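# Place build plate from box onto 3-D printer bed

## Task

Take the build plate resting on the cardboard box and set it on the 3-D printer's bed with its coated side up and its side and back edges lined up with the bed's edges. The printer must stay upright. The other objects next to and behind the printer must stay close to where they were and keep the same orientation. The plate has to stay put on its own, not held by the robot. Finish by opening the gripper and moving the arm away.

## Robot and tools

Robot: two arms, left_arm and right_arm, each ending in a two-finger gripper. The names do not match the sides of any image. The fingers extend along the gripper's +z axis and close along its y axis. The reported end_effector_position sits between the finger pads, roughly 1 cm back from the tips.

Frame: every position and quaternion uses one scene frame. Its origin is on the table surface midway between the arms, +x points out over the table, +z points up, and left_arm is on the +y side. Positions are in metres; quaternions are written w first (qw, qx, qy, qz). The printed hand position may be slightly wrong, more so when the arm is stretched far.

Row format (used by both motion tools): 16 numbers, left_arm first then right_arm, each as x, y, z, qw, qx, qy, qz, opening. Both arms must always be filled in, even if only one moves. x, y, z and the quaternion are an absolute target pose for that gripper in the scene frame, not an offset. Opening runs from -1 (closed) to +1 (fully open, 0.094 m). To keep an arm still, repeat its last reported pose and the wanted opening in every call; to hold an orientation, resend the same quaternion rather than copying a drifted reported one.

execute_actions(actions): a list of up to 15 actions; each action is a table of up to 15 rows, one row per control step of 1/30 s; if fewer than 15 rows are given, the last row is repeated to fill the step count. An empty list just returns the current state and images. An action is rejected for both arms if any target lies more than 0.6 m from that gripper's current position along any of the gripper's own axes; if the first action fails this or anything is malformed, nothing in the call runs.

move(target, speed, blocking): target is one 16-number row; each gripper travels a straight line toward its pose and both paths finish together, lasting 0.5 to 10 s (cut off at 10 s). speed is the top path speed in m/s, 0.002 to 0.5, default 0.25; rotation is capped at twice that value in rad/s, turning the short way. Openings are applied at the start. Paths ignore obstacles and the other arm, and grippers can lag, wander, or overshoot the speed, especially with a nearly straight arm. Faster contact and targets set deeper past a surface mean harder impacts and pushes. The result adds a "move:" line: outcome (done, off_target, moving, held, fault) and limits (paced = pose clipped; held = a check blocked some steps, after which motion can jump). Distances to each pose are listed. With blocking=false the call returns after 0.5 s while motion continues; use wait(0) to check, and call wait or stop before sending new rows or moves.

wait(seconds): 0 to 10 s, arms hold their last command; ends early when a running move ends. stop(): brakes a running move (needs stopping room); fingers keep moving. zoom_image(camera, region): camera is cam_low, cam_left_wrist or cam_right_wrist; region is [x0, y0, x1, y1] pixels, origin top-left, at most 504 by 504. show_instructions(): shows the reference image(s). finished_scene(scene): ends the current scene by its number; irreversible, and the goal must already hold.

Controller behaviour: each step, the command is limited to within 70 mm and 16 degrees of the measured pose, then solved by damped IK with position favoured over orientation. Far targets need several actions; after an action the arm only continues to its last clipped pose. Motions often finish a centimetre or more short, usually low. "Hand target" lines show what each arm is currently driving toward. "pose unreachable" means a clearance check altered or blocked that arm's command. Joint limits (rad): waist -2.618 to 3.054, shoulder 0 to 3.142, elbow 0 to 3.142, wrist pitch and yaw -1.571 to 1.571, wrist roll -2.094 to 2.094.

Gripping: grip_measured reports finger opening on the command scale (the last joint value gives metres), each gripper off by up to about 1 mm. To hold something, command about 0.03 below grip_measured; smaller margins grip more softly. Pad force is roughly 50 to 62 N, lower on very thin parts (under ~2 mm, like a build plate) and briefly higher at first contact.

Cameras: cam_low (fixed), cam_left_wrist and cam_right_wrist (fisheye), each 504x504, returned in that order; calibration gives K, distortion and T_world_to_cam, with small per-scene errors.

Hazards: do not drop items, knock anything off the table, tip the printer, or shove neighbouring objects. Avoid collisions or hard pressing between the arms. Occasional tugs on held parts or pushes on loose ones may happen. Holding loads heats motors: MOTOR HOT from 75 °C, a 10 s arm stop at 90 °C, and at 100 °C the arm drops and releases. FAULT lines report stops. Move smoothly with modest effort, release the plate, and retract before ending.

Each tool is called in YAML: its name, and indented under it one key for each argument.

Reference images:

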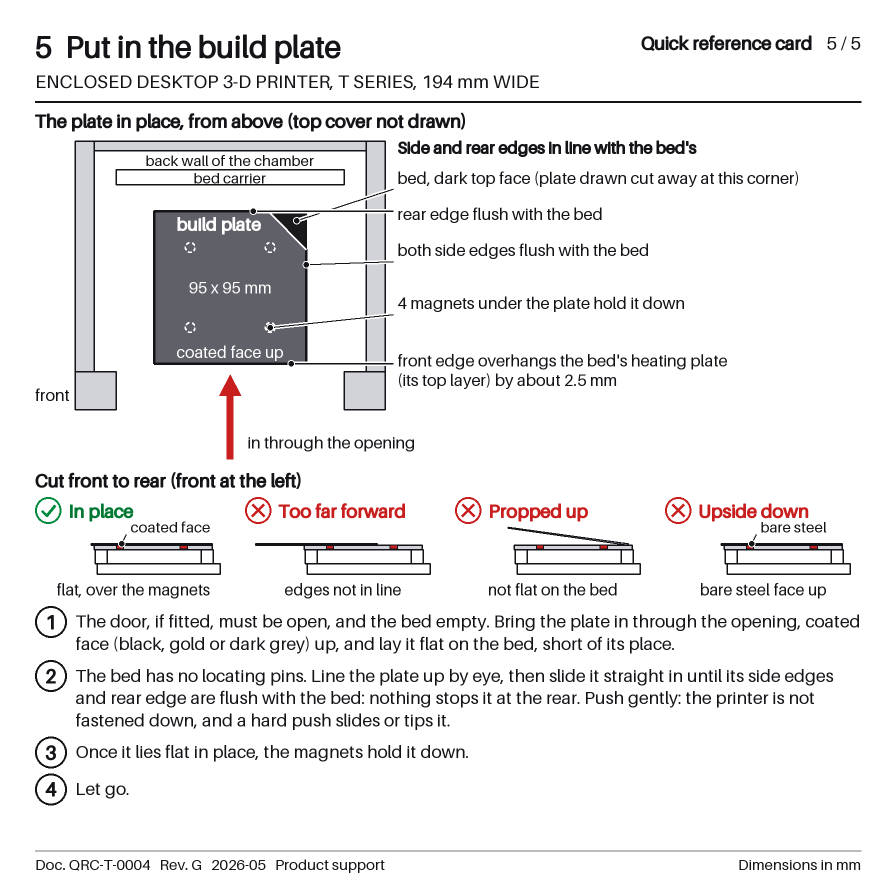

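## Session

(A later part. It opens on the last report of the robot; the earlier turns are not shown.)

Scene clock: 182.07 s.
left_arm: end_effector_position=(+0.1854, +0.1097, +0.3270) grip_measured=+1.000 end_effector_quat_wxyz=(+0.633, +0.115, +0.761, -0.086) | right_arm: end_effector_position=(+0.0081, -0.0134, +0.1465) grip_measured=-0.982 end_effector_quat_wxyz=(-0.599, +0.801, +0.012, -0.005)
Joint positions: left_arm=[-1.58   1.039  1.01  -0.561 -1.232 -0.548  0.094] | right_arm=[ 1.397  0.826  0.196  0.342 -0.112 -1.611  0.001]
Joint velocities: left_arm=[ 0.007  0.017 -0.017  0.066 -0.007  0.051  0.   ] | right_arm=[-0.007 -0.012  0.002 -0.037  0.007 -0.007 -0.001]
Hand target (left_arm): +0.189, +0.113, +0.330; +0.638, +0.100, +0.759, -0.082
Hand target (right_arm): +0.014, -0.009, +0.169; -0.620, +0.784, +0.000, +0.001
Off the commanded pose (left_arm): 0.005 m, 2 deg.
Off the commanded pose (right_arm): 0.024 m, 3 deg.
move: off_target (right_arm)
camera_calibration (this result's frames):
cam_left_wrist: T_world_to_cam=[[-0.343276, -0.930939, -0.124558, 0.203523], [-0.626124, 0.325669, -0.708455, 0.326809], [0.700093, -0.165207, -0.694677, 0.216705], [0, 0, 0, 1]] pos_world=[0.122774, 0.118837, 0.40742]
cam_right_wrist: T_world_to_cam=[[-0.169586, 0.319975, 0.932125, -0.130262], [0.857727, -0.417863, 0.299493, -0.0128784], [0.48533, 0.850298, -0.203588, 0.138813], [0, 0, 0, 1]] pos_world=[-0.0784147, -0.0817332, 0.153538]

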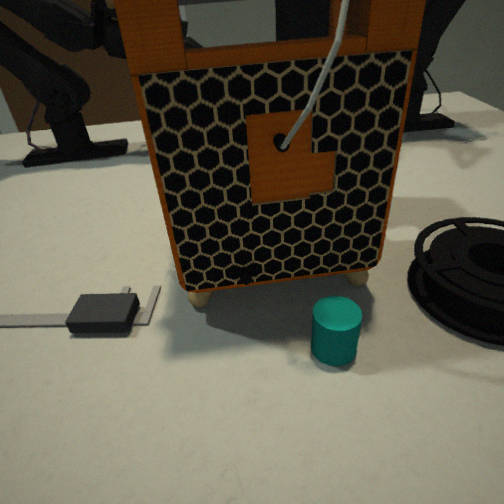

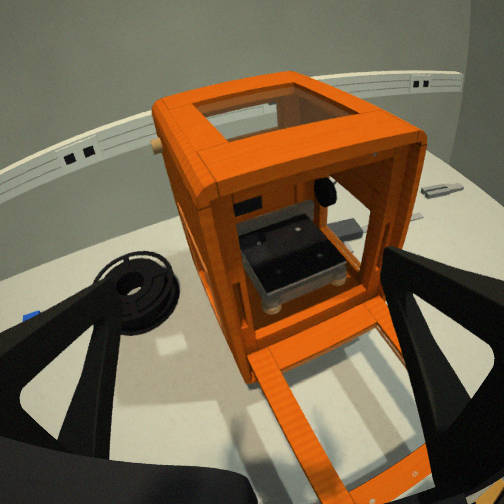

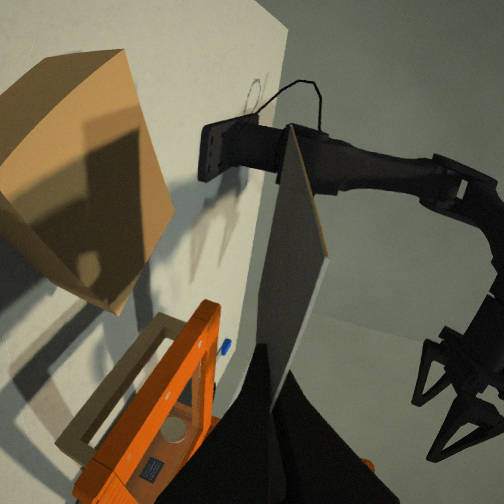

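move:
  target: [0.19,0.11,0.33,0.637,0.1,0.759,-0.084,1,0.18,-0.005,0.185,0.478,-0.521,0.521,-0.478,-1]
  speed: 0.2

Scene clock: 206.27 s.
left_arm: end_effector_position=(+0.1871, +0.1099, +0.3287) grip_measured=+1.000 end_effector_quat_wxyz=(+0.634, +0.108, +0.761, -0.089) | right_arm: end_effector_position=(+0.1782, -0.0019, +0.1802) grip_measured=-0.982 end_effector_quat_wxyz=(-0.490, +0.543, -0.493, +0.471)
Joint positions: left_arm=[-1.573  1.039  1.01  -0.546 -1.233 -0.548  0.094] | right_arm=[ 1.484  1.688  0.879  0.     1.465 -0.793  0.001]
Joint velocities: left_arm=[ 0.002  0.007  0.002 -0.022 -0.007 -0.037  0.   ] | right_arm=[ 0.007 -0.002  0.1   -0.432  0.022  0.271 -0.001]
Hand target (left_arm): +0.190, +0.110, +0.330; +0.637, +0.100, +0.760, -0.084
Hand target (right_arm): +0.182, -0.003, +0.187; -0.491, +0.526, -0.503, +0.478
Off the commanded pose (left_arm): 0.003 m, 1 deg.
Off the commanded pose (right_arm): 0.006 m, 4 deg.
move: off_target (right_arm)
camera_calibration (this result's frames):
cam_left_wrist: T_world_to_cam=[[-0.336219, -0.935239, -0.110838, 0.199154], [-0.628175, 0.310386, -0.713482, 0.332709], [0.701679, -0.170261, -0.691851, 0.216047], [0, 0, 0, 1]] pos_world=[0.124363, 0.119773, 0.408928]
cam_right_wrist: T_world_to_cam=[[0.110315, 0.190538, 0.975462, -0.194434], [-0.431532, -0.874934, 0.219703, 0.0791869], [0.895327, -0.44518, -0.014295, -0.0562577], [0, 0, 0, 1]] pos_world=[0.10599, 0.0812855, 0.171461]

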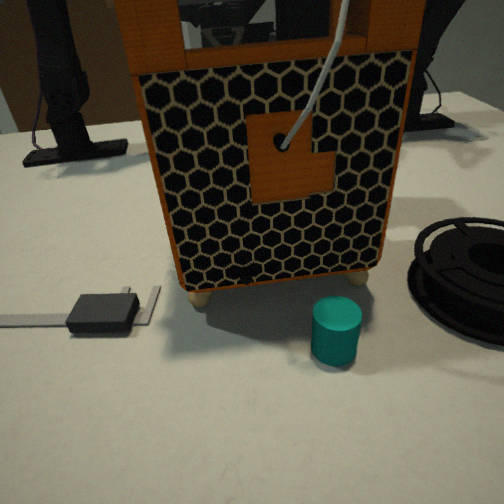

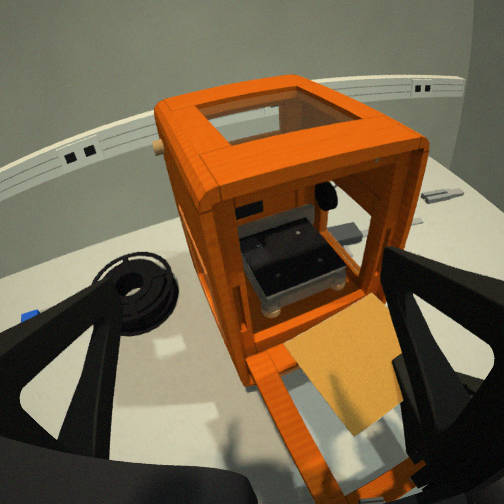

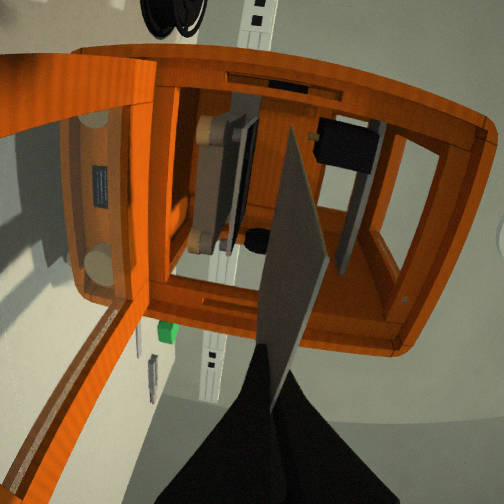

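move:
  target: [0.19,0.11,0.33,0.637,0.1,0.759,-0.084,1,0.26,-0.005,0.17,0.478,-0.521,0.521,-0.478,-1]
  speed: 0.06

zoom_image:
  camera: "cam_left_wrist"
  region: [210,170,420,380]

Scene clock: 219.83 s.
left_arm: end_effector_position=(+0.1871, +0.1099, +0.3287) grip_measured=+1.000 end_effector_quat_wxyz=(+0.634, +0.107, +0.761, -0.089) | right_arm: end_effector_position=(+0.2575, -0.0004, +0.1766) grip_measured=-0.982 end_effector_quat_wxyz=(+0.483, -0.519, +0.524, -0.472)
Joint positions: left_arm=[-1.573  1.039  1.01  -0.545 -1.233 -0.548  0.094] | right_arm=[ 1.245  1.775  0.84   0.598  1.304 -1.229  0.001]
Joint velocities: left_arm=[-0.012  0.002 -0.012 -0.051 -0.022 -0.022  0.   ] | right_arm=[-0.022 -0.017  0.012 -0.007 -0.037  0.051  0.   ]
Hand target (left_arm): +0.190, +0.110, +0.330; +0.637, +0.100, +0.760, -0.084
Hand target (right_arm): +0.260, -0.004, +0.170; +0.478, -0.522, +0.522, -0.476
Off the commanded pose (left_arm): 0.003 m, 1 deg.
Off the commanded pose (right_arm): 0.008 m, 1 deg.
move: done
camera_calibration (this result's frames):
cam_left_wrist: T_world_to_cam=[[-0.336219, -0.935323, -0.110126, 0.198889], [-0.628171, 0.309842, -0.713722, 0.332923], [0.701682, -0.170789, -0.691718, 0.216109], [0, 0, 0, 1]] pos_world=[0.124363, 0.119781, 0.409003]
cam_right_wrist: T_world_to_cam=[[0.13286, 0.140129, 0.981179, -0.206815], [-0.484244, -0.85458, 0.187619, 0.134716], [0.864787, -0.500057, -0.0456823, -0.113377], [0, 0, 0, 1]] pos_world=[0.19076, 0.0874113, 0.172468]

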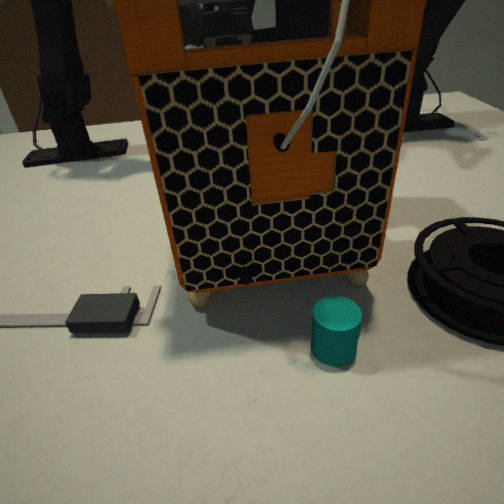

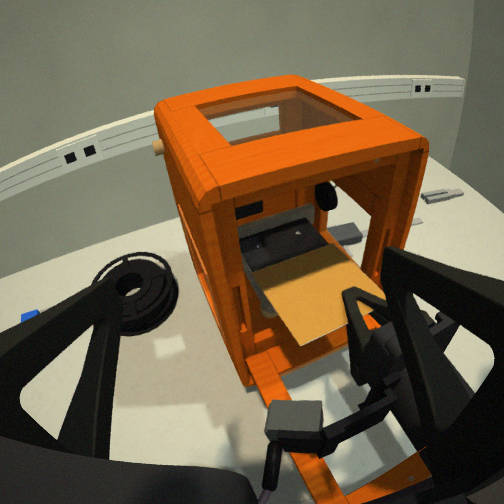

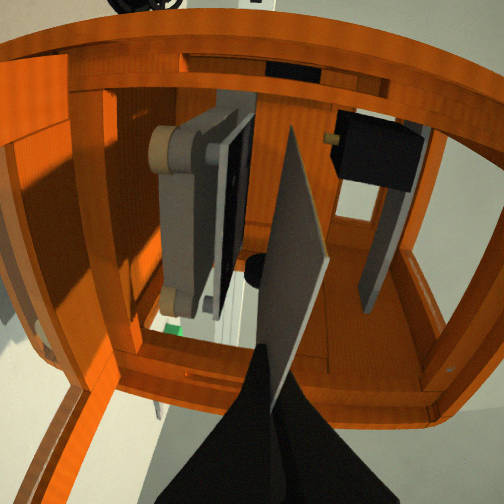

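Region (210, 170, 420, 380) of cam_left_wrist's 504x504 image, scaled by 2.400, with more detail than that image has.

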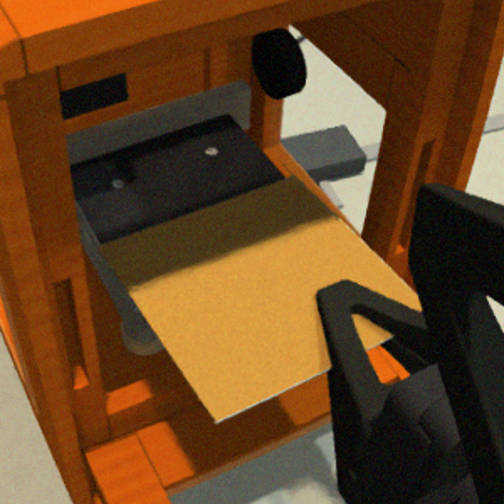

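move:
  target: [0.19,0.11,0.33,0.637,0.1,0.759,-0.084,1,0.295,-0.012,0.161,0.485,-0.515,0.515,-0.485,-1]
  speed: 0.04

zoom_image:
  camera: "cam_left_wrist"
  region: [210,170,420,380]

Scene clock: 238.80 s.
left_arm: end_effector_position=(+0.1871, +0.1099, +0.3287) grip_measured=+1.000 end_effector_quat_wxyz=(+0.634, +0.107, +0.761, -0.089) | right_arm: end_effector_position=(+0.2927, -0.0088, +0.1659) grip_measured=-0.982 end_effector_quat_wxyz=(+0.485, -0.514, +0.517, -0.483)
Joint positions: left_arm=[-1.573  1.039  1.01  -0.545 -1.233 -0.548  0.094] | right_arm=[ 1.139  1.854  0.805  0.87   1.216 -1.396  0.001]
Joint velocities: left_arm=[ 0.002 -0.012  0.002 -0.051 -0.022  0.007  0.   ] | right_arm=[-0.007  0.012  0.002  0.037 -0.037 -0.051  0.   ]
Hand target (left_arm): +0.190, +0.110, +0.330; +0.637, +0.100, +0.760, -0.084
Hand target (right_arm): +0.295, -0.012, +0.161; +0.484, -0.515, +0.516, -0.484
Off the commanded pose (left_arm): 0.003 m, 1 deg.
Off the commanded pose (right_arm): 0.006 m, 0 deg.
move: done
camera_calibration (this result's frames):
cam_left_wrist: T_world_to_cam=[[-0.336219, -0.935323, -0.110126, 0.198889], [-0.628171, 0.309842, -0.713722, 0.332923], [0.701682, -0.170789, -0.691718, 0.216109], [0, 0, 0, 1]] pos_world=[0.124363, 0.119781, 0.409003]
cam_right_wrist: T_world_to_cam=[[0.109025, 0.148984, 0.982811, -0.193], [-0.495462, -0.848991, 0.183661, 0.150565], [0.86176, -0.50697, -0.018745, -0.152101], [0, 0, 0, 1]] pos_world=[0.226716, 0.0794718, 0.159178]

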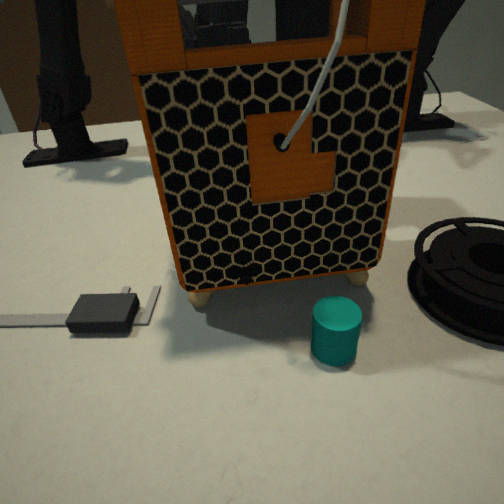

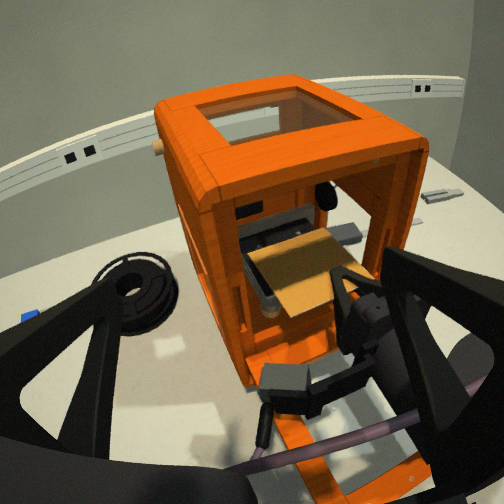

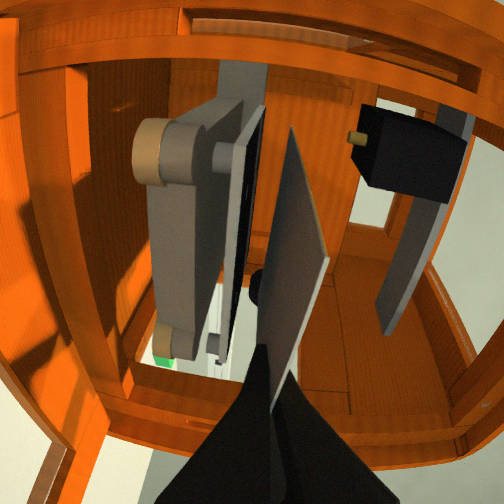

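Region (210, 170, 420, 380) of cam_left_wrist's 504x504 image, scaled by 2.400, with more detail than that image has.

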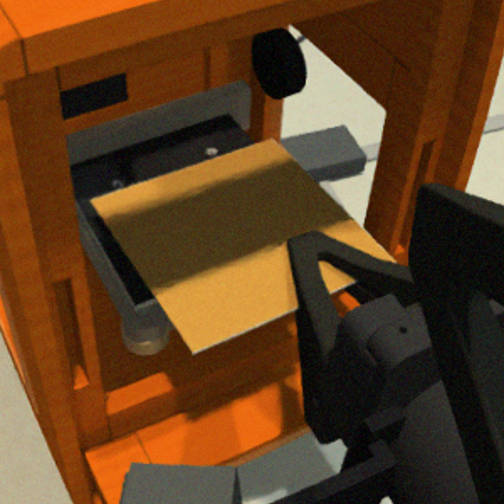

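move:
  target: [0.19,0.11,0.33,0.637,0.1,0.759,-0.084,1,0.295,-0.012,0.150,0.485,-0.515,0.515,-0.485,-1]
  speed: 0.02

zoom_image:
  camera: "cam_left_wrist"
  region: [225,190,385,350]

Scene clock: 244.93 s.
left_arm: end_effector_position=(+0.1871, +0.1099, +0.3287) grip_measured=+1.000 end_effector_quat_wxyz=(+0.634, +0.107, +0.761, -0.089) | right_arm: end_effector_position=(+0.2927, -0.0083, +0.1558) grip_measured=-0.982 end_effector_quat_wxyz=(+0.488, -0.513, +0.516, -0.483)
Joint positions: left_arm=[-1.573  1.039  1.01  -0.545 -1.233 -0.548  0.094] | right_arm=[ 1.139  1.892  0.791  0.935  1.214 -1.407  0.001]
Joint velocities: left_arm=[ 0.017 -0.007 -0.007 -0.066 -0.066  0.007  0.   ] | right_arm=[-0.017 -0.002 -0.007  0.051 -0.037 -0.051 -0.   ]
Hand target (left_arm): +0.190, +0.110, +0.330; +0.637, +0.100, +0.760, -0.084
Hand target (right_arm): +0.295, -0.012, +0.150; +0.484, -0.515, +0.515, -0.485
Off the commanded pose (left_arm): 0.003 m, 1 deg.
Off the commanded pose (right_arm): 0.007 m, 0 deg.
move: done
camera_calibration (this result's frames):
cam_left_wrist: T_world_to_cam=[[-0.336219, -0.935323, -0.110126, 0.198889], [-0.628171, 0.309842, -0.713722, 0.332923], [0.701682, -0.170789, -0.691718, 0.216109], [0, 0, 0, 1]] pos_world=[0.124363, 0.119781, 0.409003]
cam_right_wrist: T_world_to_cam=[[0.104456, 0.146955, 0.983612, -0.181983], [-0.493457, -0.851036, 0.179551, 0.152971], [0.863475, -0.504125, -0.0163799, -0.152873], [0, 0, 0, 1]] pos_world=[0.226496, 0.0798602, 0.14903]

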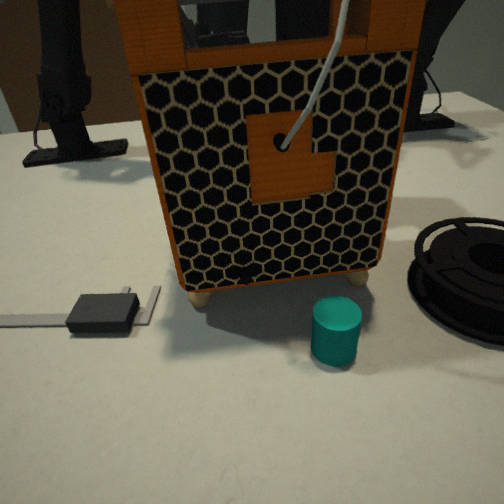

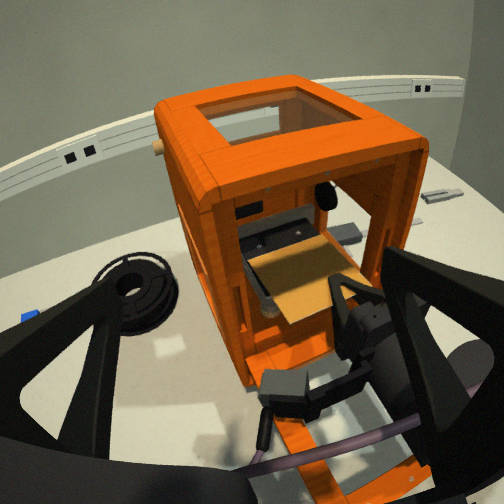

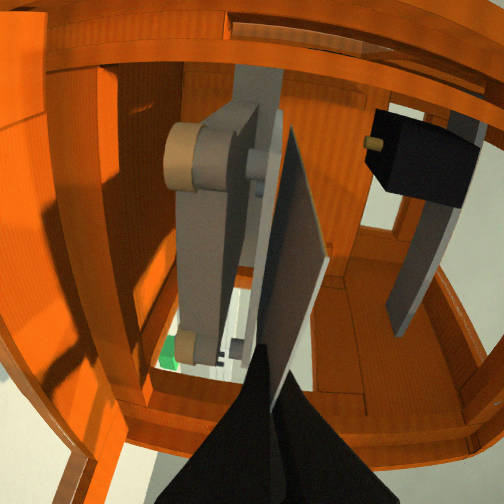

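Region (225, 190, 385, 350) of cam_left_wrist's 504x504 image, scaled by 3.150, with more detail than that image has.

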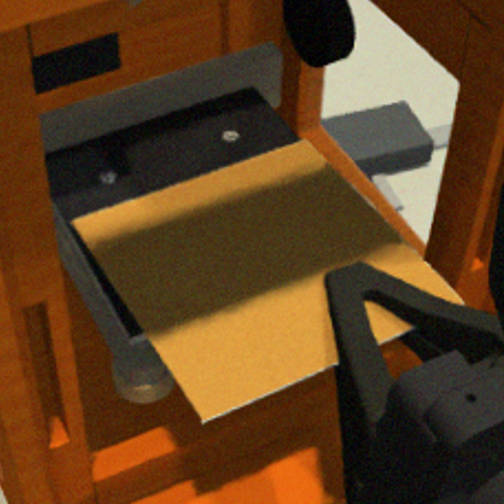

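move:
  target: [0.19,0.02,0.33,0.637,0.1,0.759,-0.084,1,0.299,-0.007,0.147,0.483,-0.4997,0.517,-0.4997,-1]
  speed: 0.06

Scene clock: 268.10 s.
left_arm: end_effector_position=(+0.1878, +0.0210, +0.3144) grip_measured=+1.000 end_effector_quat_wxyz=(+0.631, +0.120, +0.762, -0.074) | right_arm: end_effector_position=(+0.2942, -0.0072, +0.1520) grip_measured=-0.982 end_effector_quat_wxyz=(+0.494, -0.500, +0.514, -0.491)
Joint positions: left_arm=[-1.573  1.39   1.193 -0.419 -1.233 -0.548  0.094] | right_arm=[ 1.139  1.951  0.791  1.074  1.231 -1.473  0.001]
Joint velocities: left_arm=[-0.012 -0.012 -0.002 -0.037  0.007  0.007  0.   ] | right_arm=[-0.012 -0.007  0.002  0.022 -0.037 -0.066 -0.001]
Hand target (left_arm): +0.191, +0.021, +0.328; +0.637, +0.100, +0.759, -0.084
Hand target (right_arm): +0.299, -0.007, +0.147; +0.483, -0.500, +0.517, -0.500
Off the commanded pose (left_arm): 0.016 m, 3 deg.
Off the commanded pose (right_arm): 0.007 m, 2 deg.
move: off_target (left_arm)
camera_calibration (this result's frames):
cam_left_wrist: T_world_to_cam=[[-0.336256, -0.929939, -0.148813, 0.126481], [-0.628375, 0.339238, -0.700045, 0.345728], [0.701482, -0.141884, -0.698421, 0.192129], [0, 0, 0, 1]] pos_world=[0.125002, 0.0275954, 0.395034]
cam_right_wrist: T_world_to_cam=[[0.0775247, 0.137249, 0.987498, -0.171289], [-0.510428, -0.845362, 0.157566, 0.163703], [0.856419, -0.516262, 0.00451939, -0.154879], [0, 0, 0, 1]] pos_world=[0.229479, 0.0819397, 0.144054]

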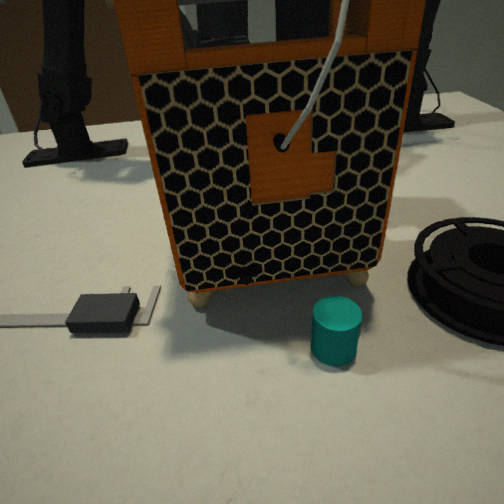

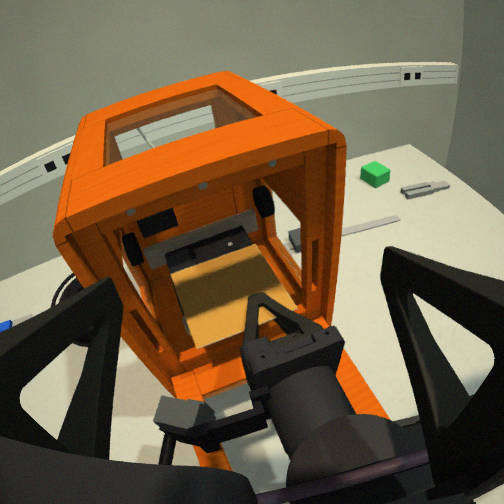

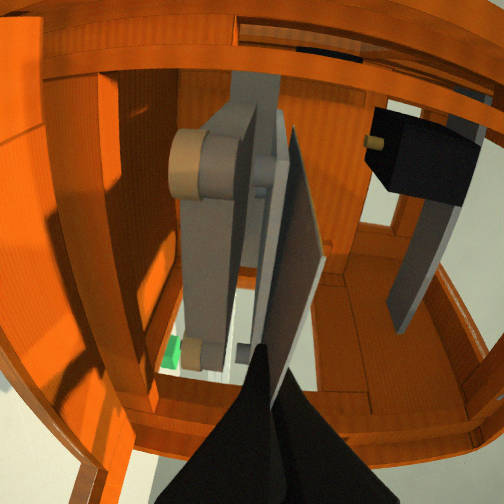

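zoom_image:
  camera: "cam_left_wrist"
  region: [145,205,305,365]

Region (145, 205, 305, 365) of cam_left_wrist's 504x504 image, scaled by 3.150, with more detail than that image has.

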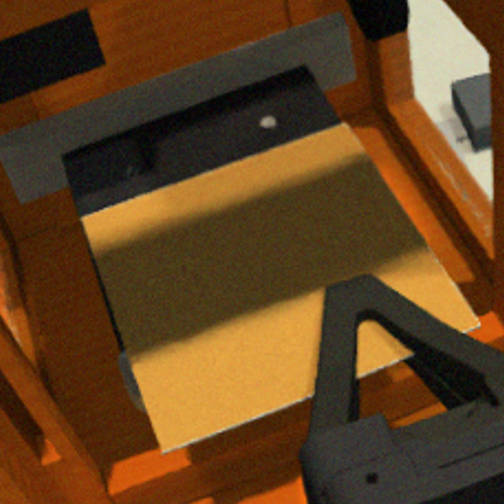

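move:
  target: [0.19,0.02,0.33,0.637,0.1,0.759,-0.084,1,0.301,-0.004,0.142,0.483,-0.4997,0.517,-0.4997,-1]
  speed: 0.01

zoom_image:
  camera: "cam_left_wrist"
  region: [145,205,305,365]

Scene clock: 285.00 s.
left_arm: end_effector_position=(+0.1878, +0.0210, +0.3144) grip_measured=+1.000 end_effector_quat_wxyz=(+0.632, +0.120, +0.762, -0.074) | right_arm: end_effector_position=(+0.2954, -0.0062, +0.1520) grip_measured=-0.982 end_effector_quat_wxyz=(+0.498, -0.490, +0.519, -0.493)
Joint positions: left_arm=[-1.573  1.39   1.193 -0.418 -1.233 -0.548  0.094] | right_arm=[ 1.139  1.972  0.803  1.11   1.244 -1.48   0.001]
Joint velocities: left_arm=[-0.017 -0.012 -0.012 -0.022 -0.037 -0.007  0.   ] | right_arm=[ 0.002 -0.002  0.002  0.007 -0.022 -0.022 -0.001]
Hand target (left_arm): +0.190, +0.020, +0.330; +0.637, +0.100, +0.759, -0.084
Hand target (right_arm): +0.301, -0.005, +0.142; +0.483, -0.500, +0.517, -0.500
Off the commanded pose (left_arm): 0.016 m, 3 deg.
Off the commanded pose (right_arm): 0.012 m, 2 deg.
move: off_target (left_arm, right_arm)
camera_calibration (this result's frames):
cam_left_wrist: T_world_to_cam=[[-0.336255, -0.929996, -0.148459, 0.12635], [-0.628373, 0.338971, -0.700176, 0.345813], [0.701484, -0.14215, -0.698365, 0.19214], [0, 0, 0, 1]] pos_world=[0.125002, 0.0275976, 0.395071]
cam_right_wrist: T_world_to_cam=[[0.0695017, 0.119327, 0.990419, -0.169642], [-0.522963, -0.841104, 0.138036, 0.171819], [0.849517, -0.527547, 0.00394571, -0.153338], [0, 0, 0, 1]] pos_world=[0.231909, 0.0838676, 0.144905]

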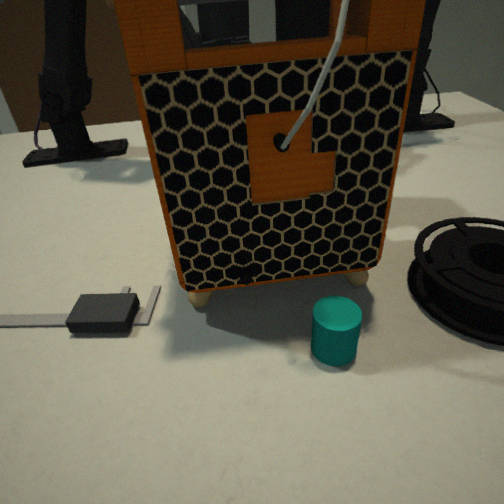

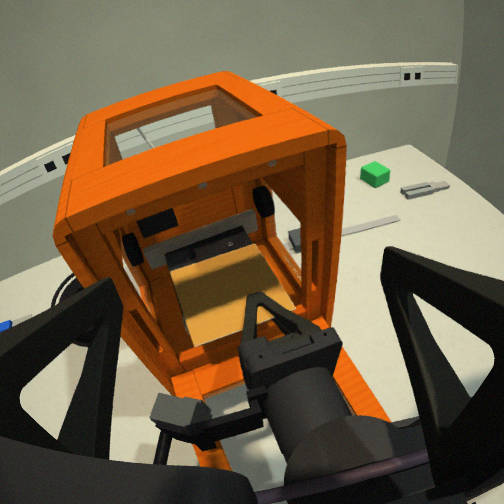

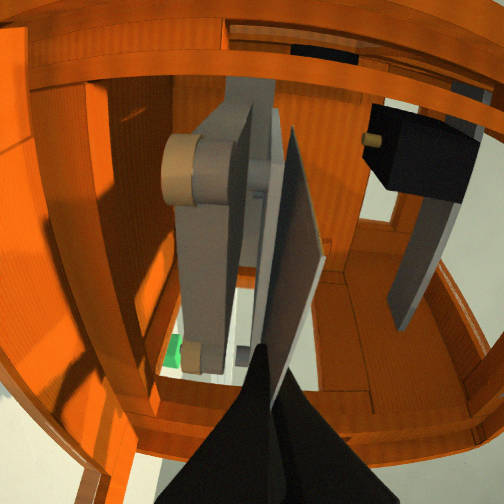

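Region (145, 205, 305, 365) of cam_left_wrist's 504x504 image, scaled by 3.150, with more detail than that image has.

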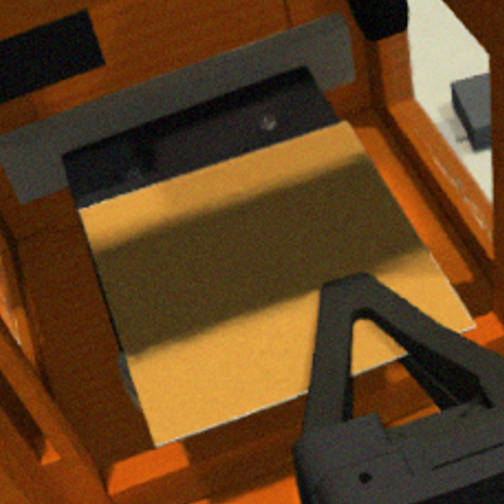

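move:
  target: [0.19,0.02,0.33,0.637,0.1,0.759,-0.084,1,0.301,-0.003,0.136,0.483,-0.4997,0.517,-0.4997,-1]
  speed: 0.02

zoom_image:
  camera: "cam_left_wrist"
  region: [145,205,305,365]

Scene clock: 291.63 s.
left_arm: end_effector_position=(+0.1878, +0.0210, +0.3144) grip_measured=+1.000 end_effector_quat_wxyz=(+0.632, +0.120, +0.762, -0.074) | right_arm: end_effector_position=(+0.2956, -0.0062, +0.1518) grip_measured=-0.982 end_effector_quat_wxyz=(+0.503, -0.482, +0.523, -0.491)
Joint positions: left_arm=[-1.573  1.39   1.193 -0.418 -1.233 -0.548  0.094] | right_arm=[ 1.139  1.984  0.803  1.145  1.248 -1.483  0.001]
Joint velocities: left_arm=[ 0.002  0.022 -0.007 -0.037 -0.007  0.037  0.   ] | right_arm=[-0.002 -0.002 -0.012  0.022 -0.022 -0.066 -0.001]
Hand target (left_arm): +0.190, +0.020, +0.330; +0.637, +0.100, +0.759, -0.084
Hand target (right_arm): +0.300, -0.004, +0.136; +0.483, -0.500, +0.517, -0.500
Off the commanded pose (left_arm): 0.016 m, 3 deg.
Off the commanded pose (right_arm): 0.017 m, 3 deg.
move: off_target (left_arm, right_arm)
camera_calibration (this result's frames):
cam_left_wrist: T_world_to_cam=[[-0.336255, -0.929996, -0.148459, 0.12635], [-0.628373, 0.338971, -0.700176, 0.345813], [0.701484, -0.14215, -0.698365, 0.19214], [0, 0, 0, 1]] pos_world=[0.125002, 0.0275976, 0.395071]
cam_right_wrist: T_world_to_cam=[[0.0619957, 0.100488, 0.993005, -0.167779], [-0.526832, -0.841729, 0.118071, 0.176096], [0.847706, -0.530466, 0.000756649, -0.152518], [0, 0, 0, 1]] pos_world=[0.232465, 0.0841794, 0.145929]

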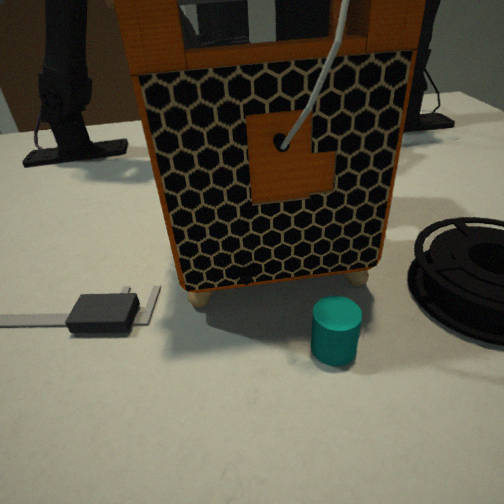

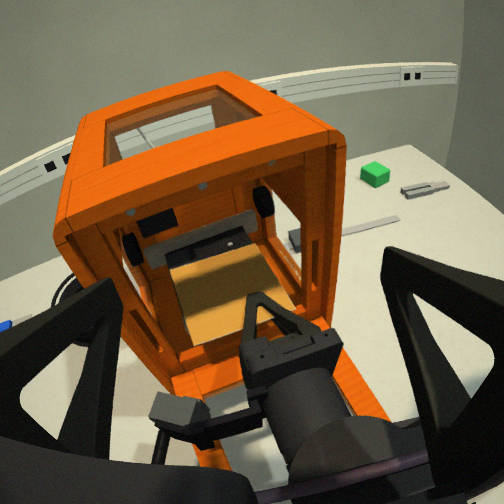

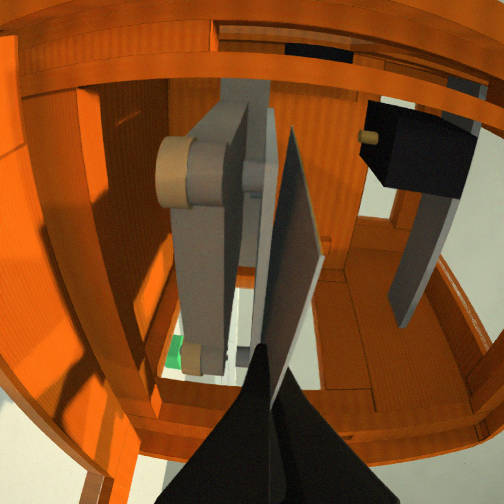

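Region (145, 205, 305, 365) of cam_left_wrist's 504x504 image, scaled by 3.150, with more detail than that image has.

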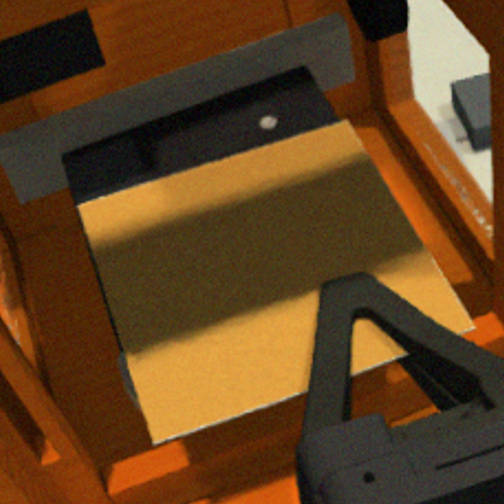

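move:
  target: [0.19,0.02,0.33,0.637,0.1,0.759,-0.084,1,0.301,-0.003,0.162,0.458,-0.527,0.541,-0.470,-1]
  speed: 0.03

zoom_image:
  camera: "cam_left_wrist"
  region: [145,205,305,365]

Scene clock: 307.43 s.
left_arm: end_effector_position=(+0.1878, +0.0210, +0.3144) grip_measured=+1.000 end_effector_quat_wxyz=(+0.632, +0.120, +0.762, -0.074) | right_arm: end_effector_position=(+0.2957, -0.0063, +0.1573) grip_measured=-0.982 end_effector_quat_wxyz=(+0.456, -0.523, +0.536, -0.480)
Joint positions: left_arm=[-1.573  1.39   1.193 -0.418 -1.233 -0.548  0.094] | right_arm=[ 1.137  1.85   0.886  0.584  1.233 -1.223  0.001]
Joint velocities: left_arm=[-0.002  0.002 -0.002 -0.007 -0.037 -0.051  0.   ] | right_arm=[ 0.007 -0.002  0.027 -0.066 -0.007  0.007 -0.   ]
Hand target (left_arm): +0.190, +0.020, +0.330; +0.637, +0.100, +0.759, -0.084
Hand target (right_arm): +0.301, -0.003, +0.161; -0.459, +0.527, -0.541, +0.469
Off the commanded pose (left_arm): 0.016 m, 3 deg.
Off the commanded pose (right_arm): 0.008 m, 1 deg.
move: off_target (left_arm)
camera_calibration (this result's frames):
cam_left_wrist: T_world_to_cam=[[-0.336255, -0.929996, -0.148459, 0.12635], [-0.628373, 0.338971, -0.700176, 0.345813], [0.701484, -0.14215, -0.698365, 0.19214], [0, 0, 0, 1]] pos_world=[0.125002, 0.0275976, 0.395071]
cam_right_wrist: T_world_to_cam=[[0.174601, 0.160841, 0.971414, -0.202737], [-0.511786, -0.828007, 0.229085, 0.153651], [0.841183, -0.537155, -0.0622544, -0.140805], [0, 0, 0, 1]] pos_world=[0.232477, 0.0841984, 0.152976]

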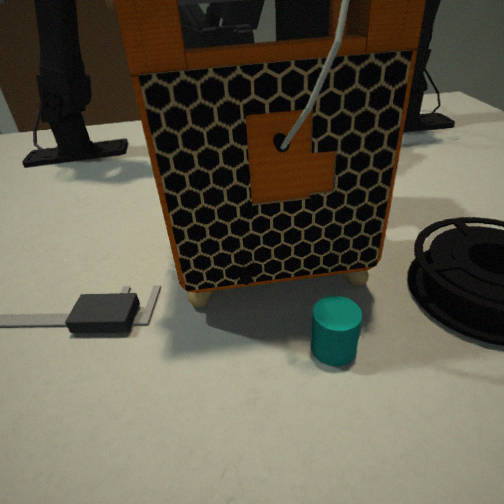

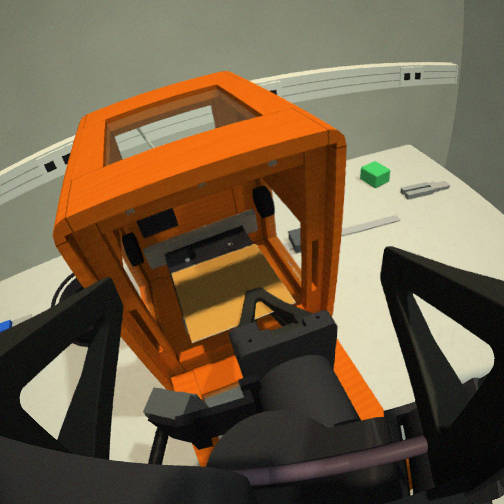

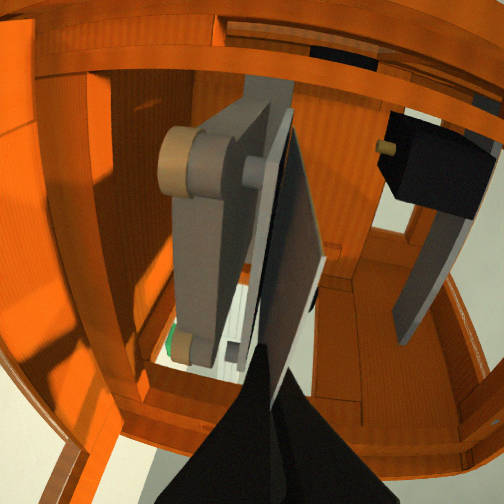

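Region (145, 205, 305, 365) of cam_left_wrist's 504x504 image, scaled by 3.150, with more detail than that image has.

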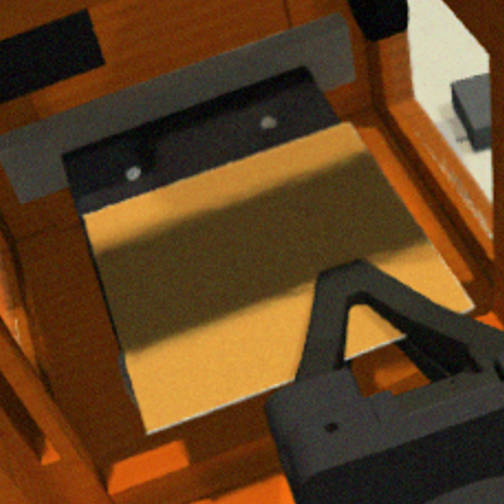

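move:
  target: [0.19,0.02,0.33,0.637,0.1,0.759,-0.084,1,0.301,0.0,0.163,0.462,-0.5315,0.536,-0.466,-1]
  speed: 0.02

zoom_image:
  camera: "cam_left_wrist"
  region: [145,205,305,365]

Scene clock: 321.60 s.
left_arm: end_effector_position=(+0.1878, +0.0210, +0.3144) grip_measured=+1.000 end_effector_quat_wxyz=(+0.632, +0.120, +0.762, -0.074) | right_arm: end_effector_position=(+0.2963, -0.0056, +0.1577) grip_measured=-0.982 end_effector_quat_wxyz=(+0.457, -0.524, +0.537, -0.478)
Joint positions: left_arm=[-1.573  1.39   1.193 -0.418 -1.233 -0.548  0.094] | right_arm=[ 1.136  1.849  0.888  0.58   1.228 -1.221  0.001]
Joint velocities: left_arm=[ 0.002 -0.017 -0.012  0.007  0.051 -0.066  0.   ] | right_arm=[ 0.012 -0.007  0.002 -0.022  0.022  0.007 -0.   ]
Hand target (left_arm): +0.190, +0.020, +0.330; +0.637, +0.100, +0.759, -0.084
Hand target (right_arm): +0.301, -0.000, +0.163; -0.463, +0.531, -0.535, +0.466
Off the commanded pose (left_arm): 0.016 m, 3 deg.
Off the commanded pose (right_arm): 0.009 m, 2 deg.
move: off_target (left_arm)
camera_calibration (this result's frames):
cam_left_wrist: T_world_to_cam=[[-0.336255, -0.929996, -0.148459, 0.12635], [-0.628373, 0.338971, -0.700176, 0.345813], [0.701484, -0.14215, -0.698365, 0.19214], [0, 0, 0, 1]] pos_world=[0.125002, 0.0275976, 0.395071]
cam_right_wrist: T_world_to_cam=[[0.175758, 0.158883, 0.971527, -0.203724], [-0.509051, -0.830035, 0.227835, 0.153755], [0.842601, -0.534601, -0.0650063, -0.140891], [0, 0, 0, 1]] pos_world=[0.23279, 0.0846697, 0.153734]

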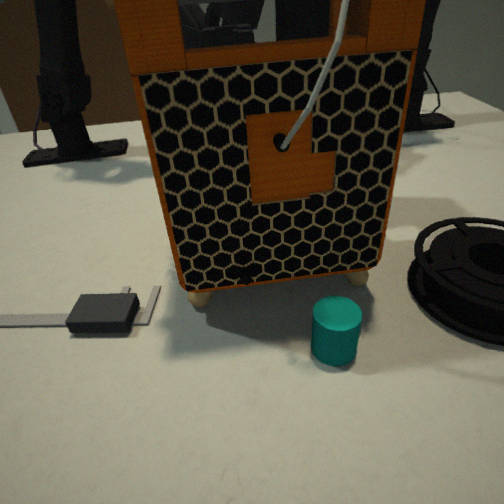

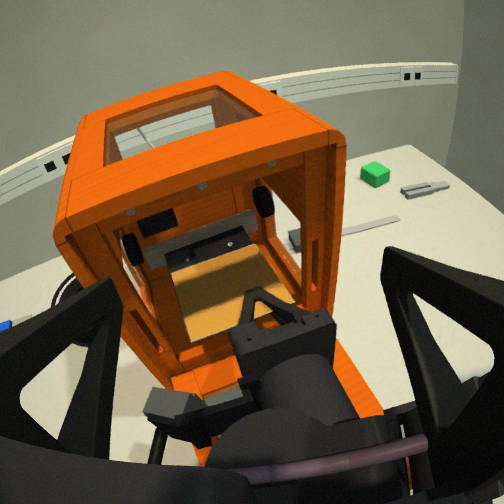

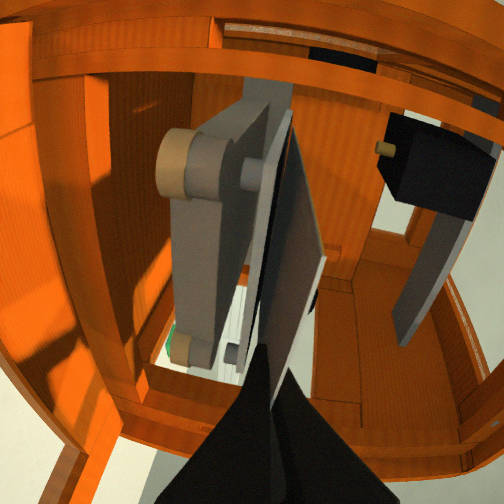

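Region (145, 205, 305, 365) of cam_left_wrist's 504x504 image, scaled by 3.150, with more detail than that image has.

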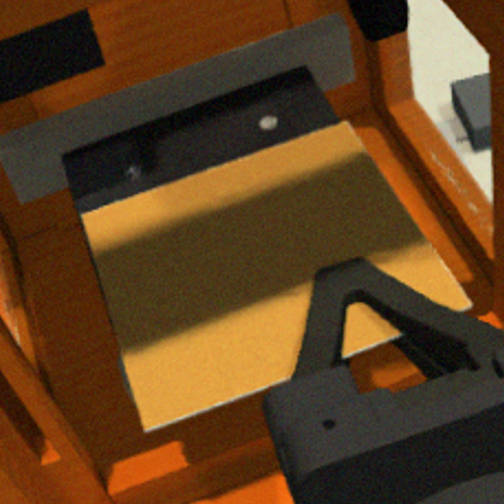

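execute_actions:
  actions:
    - [[0.19,0.02,0.33,0.637,0.1,0.759,-0.084,1,0.301,0.002,0.164,0.466,-0.536,0.5315,-0.462,-1]]
    - [[0.19,0.02,0.33,0.637,0.1,0.759,-0.084,1,0.301,0.002,0.164,0.466,-0.536,0.5315,-0.462,-1]]

zoom_image:
  camera: "cam_left_wrist"
  region: [145,205,305,365]

Scene clock: 329.53 s.
left_arm: end_effector_position=(+0.1878, +0.0210, +0.3144) grip_measured=+1.000 end_effector_quat_wxyz=(+0.632, +0.120, +0.762, -0.074) | right_arm: end_effector_position=(+0.2972, -0.0044, +0.1575) grip_measured=-0.982 end_effector_quat_wxyz=(-0.456, +0.529, -0.532, +0.478)
Joint positions: left_arm=[-1.573  1.39   1.193 -0.418 -1.233 -0.548  0.094] | right_arm=[ 1.133  1.849  0.888  0.585  1.217 -1.237  0.001]
Joint velocities: left_arm=[ 0.007 -0.002  0.002 -0.051  0.037  0.037  0.   ] | right_arm=[-0.002  0.007 -0.007 -0.007 -0.007 -0.037  0.001]
Hand target (left_arm): +0.190, +0.020, +0.330; +0.637, +0.100, +0.759, -0.084
Hand target (right_arm): +0.301, +0.002, +0.164; -0.467, +0.535, -0.531, +0.462
Off the commanded pose (left_arm): 0.016 m, 3 deg.
Off the commanded pose (right_arm): 0.010 m, 2 deg.
camera_calibration (this result's frames):
cam_left_wrist: T_world_to_cam=[[-0.336255, -0.929996, -0.148459, 0.12635], [-0.628373, 0.338971, -0.700176, 0.345813], [0.701484, -0.14215, -0.698365, 0.19214], [0, 0, 0, 1]] pos_world=[0.125002, 0.0275976, 0.395071]
cam_right_wrist: T_world_to_cam=[[0.176868, 0.170785, 0.969304, -0.203851], [-0.500709, -0.832253, 0.238002, 0.151138], [0.847353, -0.527434, -0.0616854, -0.142928], [0, 0, 0, 1]] pos_world=[0.232841, 0.0852153, 0.152806]

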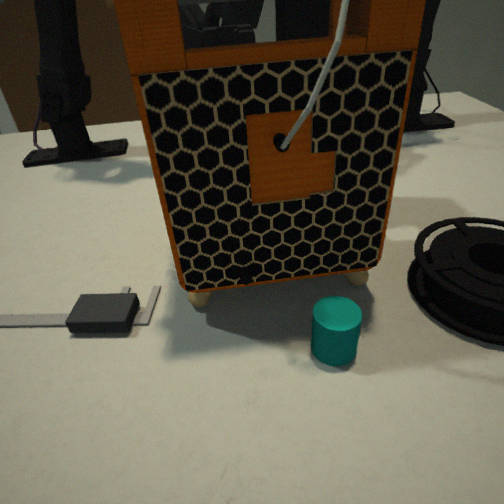

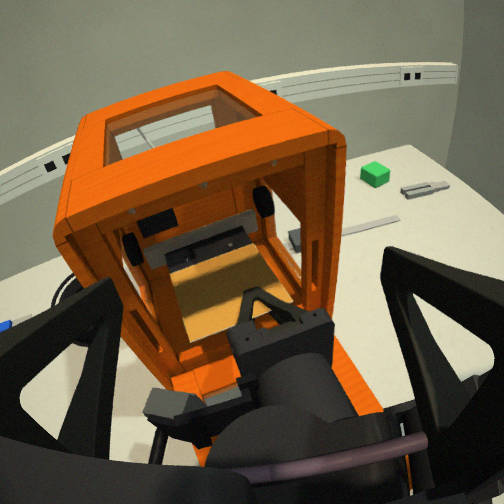

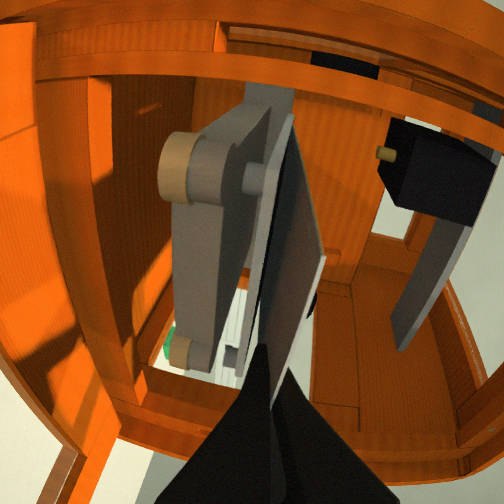

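Region (145, 205, 305, 365) of cam_left_wrist's 504x504 image, scaled by 3.150, with more detail than that image has.

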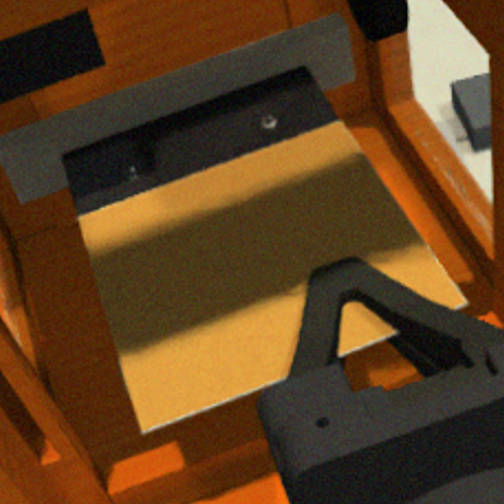

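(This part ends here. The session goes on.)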